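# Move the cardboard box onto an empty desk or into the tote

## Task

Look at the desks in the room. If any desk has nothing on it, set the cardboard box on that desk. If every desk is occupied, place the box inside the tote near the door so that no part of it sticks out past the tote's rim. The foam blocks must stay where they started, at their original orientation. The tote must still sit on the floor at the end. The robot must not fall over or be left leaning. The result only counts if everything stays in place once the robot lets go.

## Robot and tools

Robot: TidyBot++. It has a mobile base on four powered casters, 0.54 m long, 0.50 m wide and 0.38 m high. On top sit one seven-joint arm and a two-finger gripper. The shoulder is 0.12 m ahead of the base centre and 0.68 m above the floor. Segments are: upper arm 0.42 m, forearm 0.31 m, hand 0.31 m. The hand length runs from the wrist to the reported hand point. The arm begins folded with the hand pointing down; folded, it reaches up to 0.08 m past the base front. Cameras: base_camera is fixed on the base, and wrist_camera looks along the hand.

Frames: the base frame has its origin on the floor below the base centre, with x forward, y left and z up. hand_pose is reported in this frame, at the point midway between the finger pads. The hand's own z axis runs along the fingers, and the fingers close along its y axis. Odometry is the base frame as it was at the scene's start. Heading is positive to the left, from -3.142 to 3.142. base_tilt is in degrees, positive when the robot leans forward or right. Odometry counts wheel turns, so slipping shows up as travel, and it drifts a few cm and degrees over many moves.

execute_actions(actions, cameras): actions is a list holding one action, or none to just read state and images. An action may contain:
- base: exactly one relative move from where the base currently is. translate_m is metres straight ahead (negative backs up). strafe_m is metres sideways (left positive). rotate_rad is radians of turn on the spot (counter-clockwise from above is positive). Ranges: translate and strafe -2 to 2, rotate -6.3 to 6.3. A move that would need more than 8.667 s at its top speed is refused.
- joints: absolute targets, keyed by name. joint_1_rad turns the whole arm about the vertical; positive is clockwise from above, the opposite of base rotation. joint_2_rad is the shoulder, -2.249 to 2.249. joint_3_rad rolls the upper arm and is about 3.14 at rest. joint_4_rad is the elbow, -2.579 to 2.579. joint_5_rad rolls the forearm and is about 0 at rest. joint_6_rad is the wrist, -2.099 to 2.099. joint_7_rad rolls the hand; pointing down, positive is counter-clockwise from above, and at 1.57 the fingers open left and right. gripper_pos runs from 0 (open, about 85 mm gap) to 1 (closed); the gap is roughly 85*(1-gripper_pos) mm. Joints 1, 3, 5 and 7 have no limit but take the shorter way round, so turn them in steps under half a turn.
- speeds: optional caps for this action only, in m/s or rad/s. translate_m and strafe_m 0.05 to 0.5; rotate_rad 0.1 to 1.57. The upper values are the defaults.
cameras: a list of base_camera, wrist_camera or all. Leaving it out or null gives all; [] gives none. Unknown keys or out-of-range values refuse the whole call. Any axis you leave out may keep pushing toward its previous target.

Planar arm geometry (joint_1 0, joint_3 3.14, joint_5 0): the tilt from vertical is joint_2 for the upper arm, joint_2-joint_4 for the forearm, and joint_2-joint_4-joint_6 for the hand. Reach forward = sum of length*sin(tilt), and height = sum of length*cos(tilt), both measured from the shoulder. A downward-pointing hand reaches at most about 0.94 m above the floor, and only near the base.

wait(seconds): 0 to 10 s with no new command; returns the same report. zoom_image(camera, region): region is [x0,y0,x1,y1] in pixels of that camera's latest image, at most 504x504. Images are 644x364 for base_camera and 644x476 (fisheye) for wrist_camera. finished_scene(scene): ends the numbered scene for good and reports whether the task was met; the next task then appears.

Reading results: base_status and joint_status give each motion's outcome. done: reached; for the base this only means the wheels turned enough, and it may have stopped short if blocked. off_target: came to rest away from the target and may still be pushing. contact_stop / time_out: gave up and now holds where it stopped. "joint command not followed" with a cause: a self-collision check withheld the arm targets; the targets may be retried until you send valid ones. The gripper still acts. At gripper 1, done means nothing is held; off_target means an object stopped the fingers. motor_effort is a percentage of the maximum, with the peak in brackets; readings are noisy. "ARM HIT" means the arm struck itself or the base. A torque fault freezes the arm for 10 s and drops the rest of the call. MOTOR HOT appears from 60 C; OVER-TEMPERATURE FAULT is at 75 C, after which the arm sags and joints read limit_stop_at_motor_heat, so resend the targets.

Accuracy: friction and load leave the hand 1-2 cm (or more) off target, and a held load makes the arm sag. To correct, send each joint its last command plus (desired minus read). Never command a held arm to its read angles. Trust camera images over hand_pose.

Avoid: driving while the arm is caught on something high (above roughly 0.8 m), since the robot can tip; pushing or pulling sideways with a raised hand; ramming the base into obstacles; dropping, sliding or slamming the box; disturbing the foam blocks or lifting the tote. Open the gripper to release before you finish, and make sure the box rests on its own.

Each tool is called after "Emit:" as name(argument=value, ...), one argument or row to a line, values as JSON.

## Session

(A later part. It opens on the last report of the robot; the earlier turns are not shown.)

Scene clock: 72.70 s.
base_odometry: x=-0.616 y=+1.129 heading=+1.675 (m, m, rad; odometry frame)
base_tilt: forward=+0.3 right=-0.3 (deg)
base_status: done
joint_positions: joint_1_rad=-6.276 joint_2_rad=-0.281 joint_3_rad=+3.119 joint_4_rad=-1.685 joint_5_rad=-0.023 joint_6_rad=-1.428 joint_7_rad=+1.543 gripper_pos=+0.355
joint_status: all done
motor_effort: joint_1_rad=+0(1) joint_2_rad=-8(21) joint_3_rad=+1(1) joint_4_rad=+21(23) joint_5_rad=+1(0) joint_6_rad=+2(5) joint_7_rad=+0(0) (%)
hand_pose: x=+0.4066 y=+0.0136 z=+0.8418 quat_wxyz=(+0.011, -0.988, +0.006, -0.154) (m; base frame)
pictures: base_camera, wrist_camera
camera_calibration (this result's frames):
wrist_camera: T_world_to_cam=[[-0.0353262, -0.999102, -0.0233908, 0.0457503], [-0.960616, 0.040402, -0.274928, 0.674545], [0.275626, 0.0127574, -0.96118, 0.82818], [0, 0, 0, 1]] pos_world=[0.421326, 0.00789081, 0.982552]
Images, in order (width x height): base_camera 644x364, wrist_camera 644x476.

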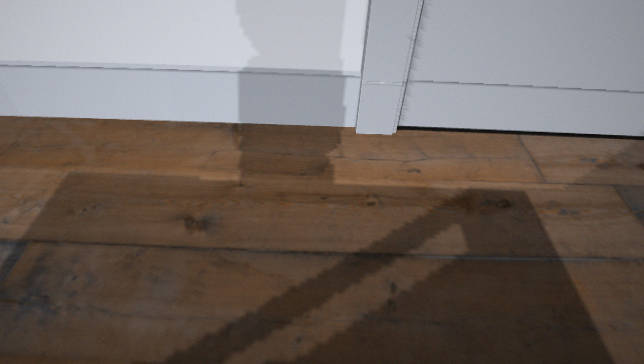

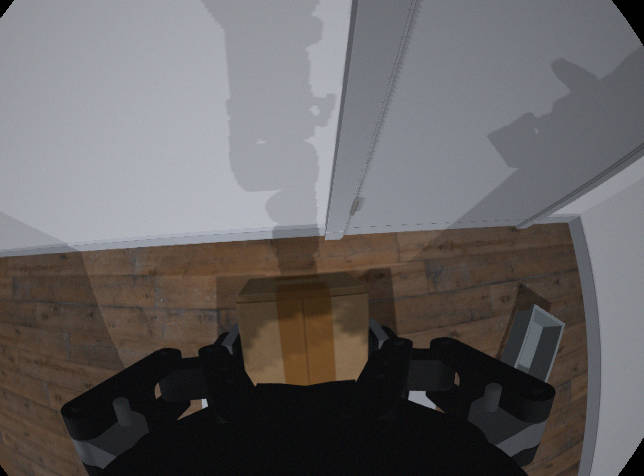

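Emit:
execute_actions(
  actions=[
    {"base":{"translate_m":0.2}},
  ],
  cameras=[],
)

Emit:
execute_actions(
  actions=[
    {"base":{"rotate_rad":1.57}},
  ],
  cameras=["base_camera"],
)

Emit:
execute_actions(
  actions=[
    {"base":{"translate_m":1.5},"joints":{"joint_6_rad":-0.6}},
  ],
)

Scene clock: 74.47 s.
base_odometry: x=-0.637 y=+1.328 heading=+1.675 (m, m, rad; odometry frame)
base_tilt: forward=+0.4 right=-0.4 (deg)
base_status: done
joint_positions: joint_1_rad=-6.276 joint_2_rad=-0.287 joint_3_rad=+3.119 joint_4_rad=-1.685 joint_5_rad=-0.023 joint_6_rad=-1.428 joint_7_rad=+1.543 gripper_pos=+0.355
joint_status: not commanded
motor_effort: joint_1_rad=+0(0) joint_2_rad=-8(13) joint_3_rad=+1(1) joint_4_rad=+22(22) joint_5_rad=+0(0) joint_6_rad=+2(3) joint_7_rad=+1(0) (%)
hand_pose: x=+0.4056 y=+0.0136 z=+0.8434 quat_wxyz=(+0.011, -0.988, +0.006, -0.157) (m; base frame)
pictures: none
No camera images: the call's "cameras" was empty. Leave "cameras" out to get every camera's image.

Scene clock: 76.77 s.
base_odometry: x=-0.637 y=+1.328 heading=-3.038 (m, m, rad; odometry frame)
base_tilt: forward=+0.3 right=-0.4 (deg)
base_status: done
joint_positions: joint_1_rad=-6.276 joint_2_rad=-0.287 joint_3_rad=+3.119 joint_4_rad=-1.685 joint_5_rad=-0.023 joint_6_rad=-1.428 joint_7_rad=+1.543 gripper_pos=+0.355
joint_status: not commanded
motor_effort: joint_1_rad=+1(1) joint_2_rad=-8(10) joint_3_rad=+1(2) joint_4_rad=+22(22) joint_5_rad=+0(0) joint_6_rad=+2(2) joint_7_rad=+0(0) (%)
hand_pose: x=+0.4056 y=+0.0135 z=+0.8434 quat_wxyz=(+0.011, -0.988, +0.006, -0.157) (m; base frame)
pictures: base_camera
Images, in order (width x height): base_camera 644x364.

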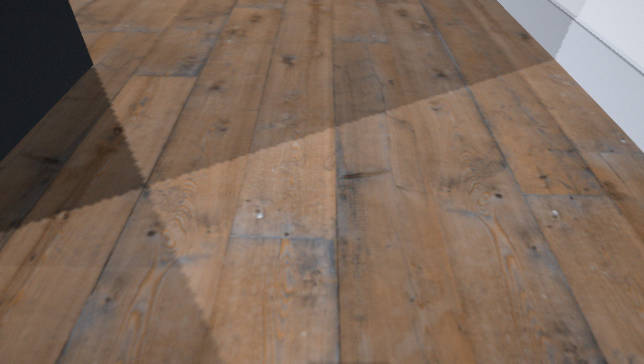

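Scene clock: 81.13 s.
base_odometry: x=-2.129 y=+1.172 heading=-3.038 (m, m, rad; odometry frame)
base_tilt: forward=+0.4 right=-0.4 (deg)
base_status: done
joint_positions: joint_1_rad=-6.276 joint_2_rad=-0.293 joint_3_rad=+3.119 joint_4_rad=-1.692 joint_5_rad=-0.023 joint_6_rad=-0.618 joint_7_rad=+1.543 gripper_pos=+0.355
joint_status: all done
motor_effort: joint_1_rad=+1(0) joint_2_rad=-11(15) joint_3_rad=+0(1) joint_4_rad=+25(26) joint_5_rad=+1(0) joint_6_rad=+8(9) joint_7_rad=+0(0) (%)
hand_pose: x=+0.5876 y=+0.0143 z=+1.0042 quat_wxyz=(+0.019, -0.846, +0.008, -0.533) (m; base frame)
pictures: base_camera, wrist_camera
camera_calibration (this result's frames):
wrist_camera: T_world_to_cam=[[-0.0131528, -0.998112, -0.0599931, 0.0803923], [-0.458357, 0.0593417, -0.886785, 1.21208], [0.888671, 0.0158345, -0.458272, 0.0690707], [0, 0, 0, 1]] pos_world=[0.495241, 0.00721997, 1.11133]
Images, in order (width x height): base_camera 644x364, wrist_camera 644x476.

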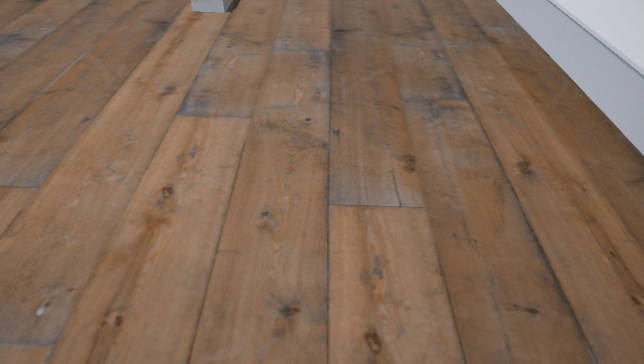

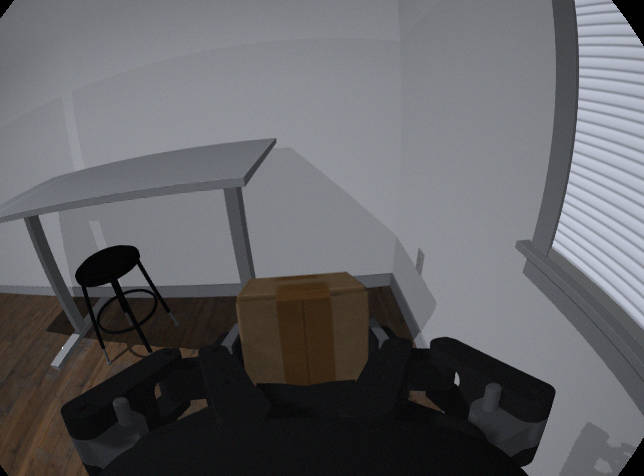

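Emit:
execute_actions(
  actions=[
    {"base":{"strafe_m":0.5},"joints":{"joint_2_rad":0.1,"joint_4_rad":-0.6,"joint_6_rad":-2.0}},
  ],
  cameras=[],
)

Emit:
execute_actions(
  actions=[
    {"base":{"translate_m":0.6}},
  ],
)

Scene clock: 83.83 s.
base_odometry: x=-2.077 y=+0.674 heading=-3.038 (m, m, rad; odometry frame)
base_tilt: forward=+0.4 right=-0.3 (deg)
base_status: done
joint_positions: joint_1_rad=-6.276 joint_2_rad=+0.082 joint_3_rad=+3.118 joint_4_rad=-0.625 joint_5_rad=-0.023 joint_6_rad=-1.971 joint_7_rad=+1.543 gripper_pos=+0.355
joint_status: all done
motor_effort: joint_1_rad=+0(3) joint_2_rad=-17(17) joint_3_rad=+0(3) joint_4_rad=+16(27) joint_5_rad=+1(1) joint_6_rad=+4(10) joint_7_rad=+0(1) (%)
hand_pose: x=+0.4962 y=+0.0133 z=+1.0619 quat_wxyz=(+0.015, -0.973, -0.001, -0.230) (m; base frame)
pictures: none
No camera images: the call's "cameras" was empty. Leave "cameras" out to get every camera's image.

Scene clock: 86.40 s.
base_odometry: x=-2.674 y=+0.612 heading=-3.038 (m, m, rad; odometry frame)
base_tilt: forward=+0.4 right=-0.4 (deg)
base_status: done
joint_positions: joint_1_rad=-6.276 joint_2_rad=+0.102 joint_3_rad=+3.118 joint_4_rad=-0.623 joint_5_rad=-0.023 joint_6_rad=-1.972 joint_7_rad=+1.543 gripper_pos=+0.355
joint_status: not commanded
motor_effort: joint_1_rad=+0(0) joint_2_rad=-19(22) joint_3_rad=+0(0) joint_4_rad=+17(17) joint_5_rad=+0(0) joint_6_rad=+4(5) joint_7_rad=+0(0) (%)
hand_pose: x=+0.5036 y=+0.0132 z=+1.0547 quat_wxyz=(+0.015, -0.975, -0.001, -0.220) (m; base frame)
pictures: base_camera, wrist_camera
camera_calibration (this result's frames):
wrist_camera: T_world_to_cam=[[-0.0190792, -0.999305, -0.0320167, 0.0547407], [-0.91528, 0.0303442, -0.401673, 0.937279], [0.402366, 0.0216406, -0.915223, 0.893709], [0, 0, 0, 1]] pos_world=[0.49932, 0.00692132, 1.19618]
Images, in order (width x height): base_camera 644x364, wrist_camera 644x476.

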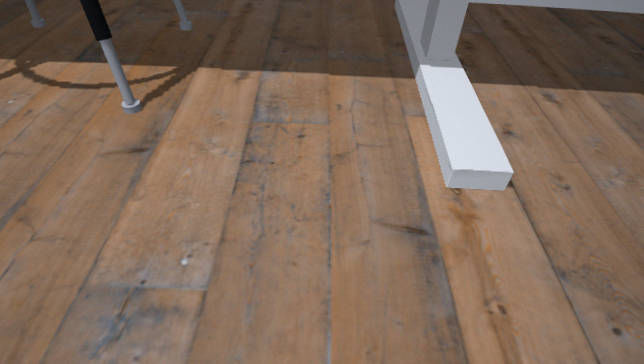

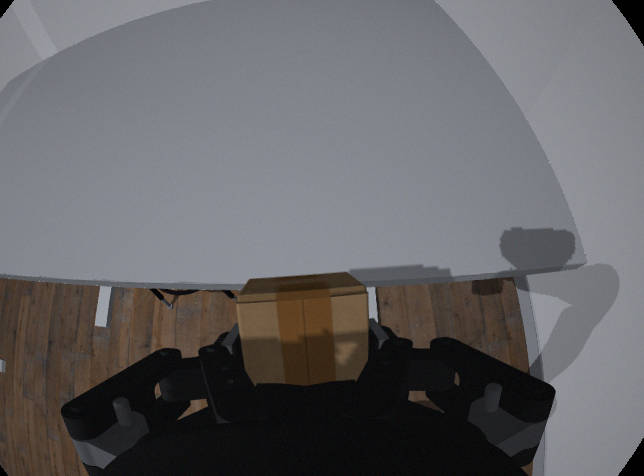

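Emit:
execute_actions(
  actions=[
    {"base":{"translate_m":0.24}},
  ],
  cameras=[],
)

Emit:
execute_actions(
  actions=[
    {"joints":{"joint_2_rad":0.12,"joint_4_rad":-0.8,"joint_6_rad":-1.9}},
  ],
)

Scene clock: 88.27 s.
base_odometry: x=-2.913 y=+0.587 heading=-3.037 (m, m, rad; odometry frame)
base_tilt: forward=+0.4 right=-0.3 (deg)
base_status: done
joint_positions: joint_1_rad=-6.276 joint_2_rad=+0.110 joint_3_rad=+3.118 joint_4_rad=-0.623 joint_5_rad=-0.023 joint_6_rad=-1.972 joint_7_rad=+1.543 gripper_pos=+0.355
joint_status: not commanded
motor_effort: joint_1_rad=+0(1) joint_2_rad=-19(23) joint_3_rad=+0(1) joint_4_rad=+16(18) joint_5_rad=+0(0) joint_6_rad=+4(4) joint_7_rad=+0(0) (%)
hand_pose: x=+0.5066 y=+0.0132 z=+1.0517 quat_wxyz=(+0.015, -0.976, -0.001, -0.216) (m; base frame)
pictures: none
No camera images: the call's "cameras" was empty. Leave "cameras" out to get every camera's image.

Scene clock: 89.77 s.
base_odometry: x=-2.913 y=+0.587 heading=-3.037 (m, m, rad; odometry frame)
base_tilt: forward=+0.4 right=-0.3 (deg)
base_status: not commanded
joint_positions: joint_1_rad=-6.276 joint_2_rad=+0.101 joint_3_rad=+3.118 joint_4_rad=-0.772 joint_5_rad=-0.023 joint_6_rad=-1.927 joint_7_rad=+1.543 gripper_pos=+0.355
joint_status: all done
motor_effort: joint_1_rad=+0(1) joint_2_rad=-16(20) joint_3_rad=+0(0) joint_4_rad=+14(18) joint_5_rad=-1(1) joint_6_rad=+2(3) joint_7_rad=+0(0) (%)
hand_pose: x=+0.5060 y=+0.0135 z=+1.0090 quat_wxyz=(+0.015, -0.985, +0.000, -0.169) (m; base frame)
pictures: base_camera, wrist_camera
camera_calibration (this result's frames):
wrist_camera: T_world_to_cam=[[-0.0227143, -0.999326, -0.0288262, 0.0522107], [-0.952016, 0.0304234, -0.304532, 0.841672], [0.305204, 0.0205258, -0.952066, 0.937207], [0, 0, 0, 1]] pos_world=[0.516433, 0.00733204, 1.1501]
Images, in order (width x height): base_camera 644x364, wrist_camera 644x476.

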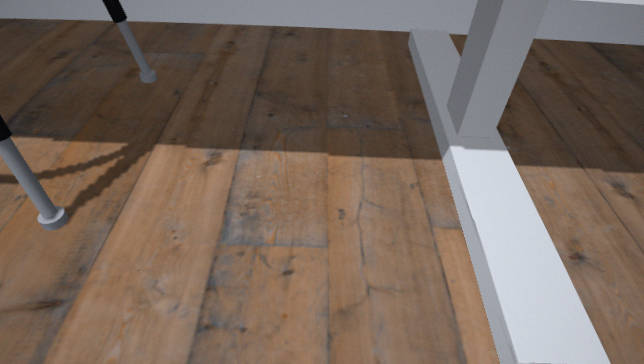

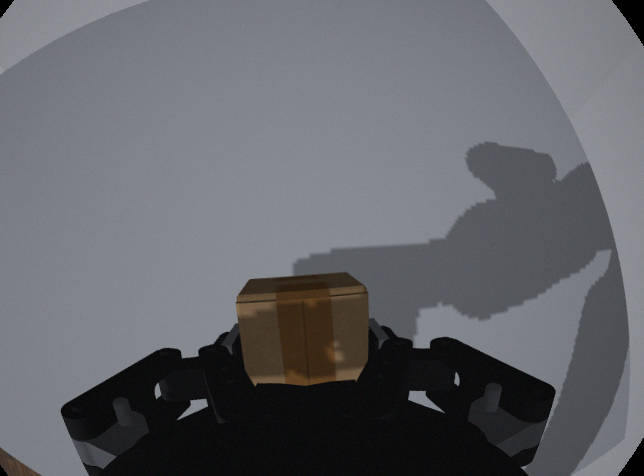

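Emit:
execute_actions(
  actions=[
    {"joints":{"gripper_pos":0}},
  ],
  cameras=["wrist_camera"],
)

Emit:
execute_actions(
  actions=[
    {"joints":{"joint_2_rad":0.0,"joint_4_rad":-0.6,"joint_6_rad":-1.7}},
  ],
  cameras=["wrist_camera"],
)

Scene clock: 91.00 s.
base_odometry: x=-2.913 y=+0.587 heading=-3.037 (m, m, rad; odometry frame)
base_tilt: forward=+0.4 right=-0.4 (deg)
base_status: not commanded
joint_positions: joint_1_rad=-6.276 joint_2_rad=+0.107 joint_3_rad=+3.118 joint_4_rad=-0.782 joint_5_rad=-0.023 joint_6_rad=-1.927 joint_7_rad=+1.543 gripper_pos=+0.000
joint_status: all done
motor_effort: joint_1_rad=+0(1) joint_2_rad=-19(20) joint_3_rad=+0(0) joint_4_rad=+17(18) joint_5_rad=-1(0) joint_6_rad=+2(3) joint_7_rad=+0(0) (%)
hand_pose: x=+0.5070 y=+0.0135 z=+1.0031 quat_wxyz=(+0.015, -0.987, +0.000, -0.161) (m; base frame)
pictures: wrist_camera
camera_calibration (this result's frames):
wrist_camera: T_world_to_cam=[[-0.0231532, -0.99933, -0.028333, 0.0517725], [-0.956832, 0.0303637, -0.28905, 0.827797], [0.289716, 0.0204176, -0.956895, 0.944014], [0, 0, 0, 1]] pos_world=[0.519766, 0.00732836, 1.14406]
Images, in order (width x height): wrist_camera 644x476.

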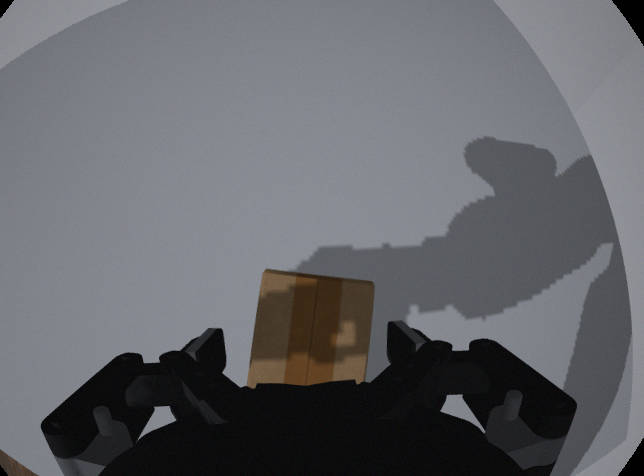

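Scene clock: 92.27 s.
base_odometry: x=-2.913 y=+0.587 heading=-3.037 (m, m, rad; odometry frame)
base_tilt: forward=+0.3 right=-0.3 (deg)
base_status: not commanded
joint_positions: joint_1_rad=-6.276 joint_2_rad=-0.002 joint_3_rad=+3.118 joint_4_rad=-0.613 joint_5_rad=-0.023 joint_6_rad=-1.731 joint_7_rad=+1.543 gripper_pos=+0.000
joint_status: all done
motor_effort: joint_1_rad=+0(1) joint_2_rad=-13(22) joint_3_rad=+0(0) joint_4_rad=+16(18) joint_5_rad=+1(0) joint_6_rad=+6(6) joint_7_rad=+0(0) (%)
hand_pose: x=+0.5212 y=+0.0149 z=+1.1430 quat_wxyz=(+0.018, -0.921, -0.001, -0.389) (m; base frame)
pictures: wrist_camera
camera_calibration (this result's frames):
wrist_camera: T_world_to_cam=[[-0.0090264, -0.998955, -0.0448052, 0.0689926], [-0.718943, 0.0376258, -0.69405, 1.22051], [0.695011, 0.0259476, -0.718531, 0.589992], [0, 0, 0, 1]] pos_world=[0.468048, 0.00768896, 1.27411]
Images, in order (width x height): wrist_camera 644x476.

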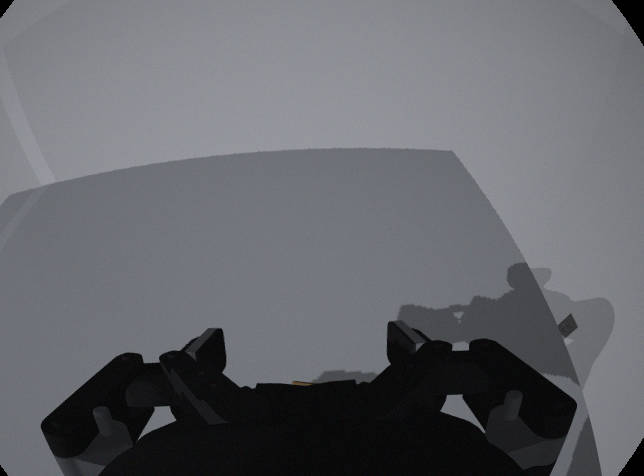

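Back off to verify.

Emit:
execute_actions(
  actions=[
    {"base":{"translate_m":-0.25},"joints":{"joint_6_rad":-1.95}},
  ],
  cameras=["wrist_camera"],
)

Scene clock: 94.13 s.
base_odometry: x=-2.664 y=+0.612 heading=-3.037 (m, m, rad; odometry frame)
base_tilt: forward=+0.4 right=-0.3 (deg)
base_status: done
joint_positions: joint_1_rad=-6.276 joint_2_rad=-0.003 joint_3_rad=+3.118 joint_4_rad=-0.613 joint_5_rad=-0.023 joint_6_rad=-1.932 joint_7_rad=+1.543 gripper_pos=+0.000
joint_status: all done
motor_effort: joint_1_rad=+0(3) joint_2_rad=-12(18) joint_3_rad=+0(3) joint_4_rad=+14(17) joint_5_rad=+0(1) joint_6_rad=+4(6) joint_7_rad=+0(0) (%)
hand_pose: x=+0.4729 y=+0.0136 z=+1.1032 quat_wxyz=(+0.015, -0.955, -0.001, -0.295) (m; base frame)
pictures: wrist_camera
camera_calibration (this result's frames):
wrist_camera: T_world_to_cam=[[-0.0149029, -0.999262, -0.0353997, 0.0578777], [-0.842454, 0.0316177, -0.53784, 1.04443], [0.538562, 0.0218072, -0.842304, 0.805545], [0, 0, 0, 1]] pos_world=[0.446913, 0.00724575, 1.2423]
Images, in order (width x height): wrist_camera 644x476.

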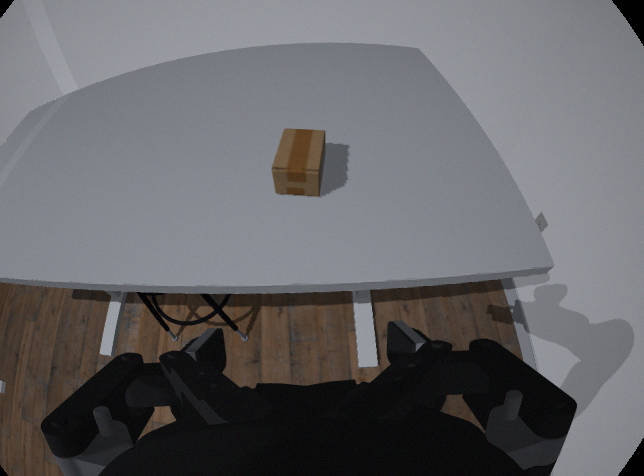

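Emit:
finished_scene(
  scene=1,
)

The scene is finished: the task was done.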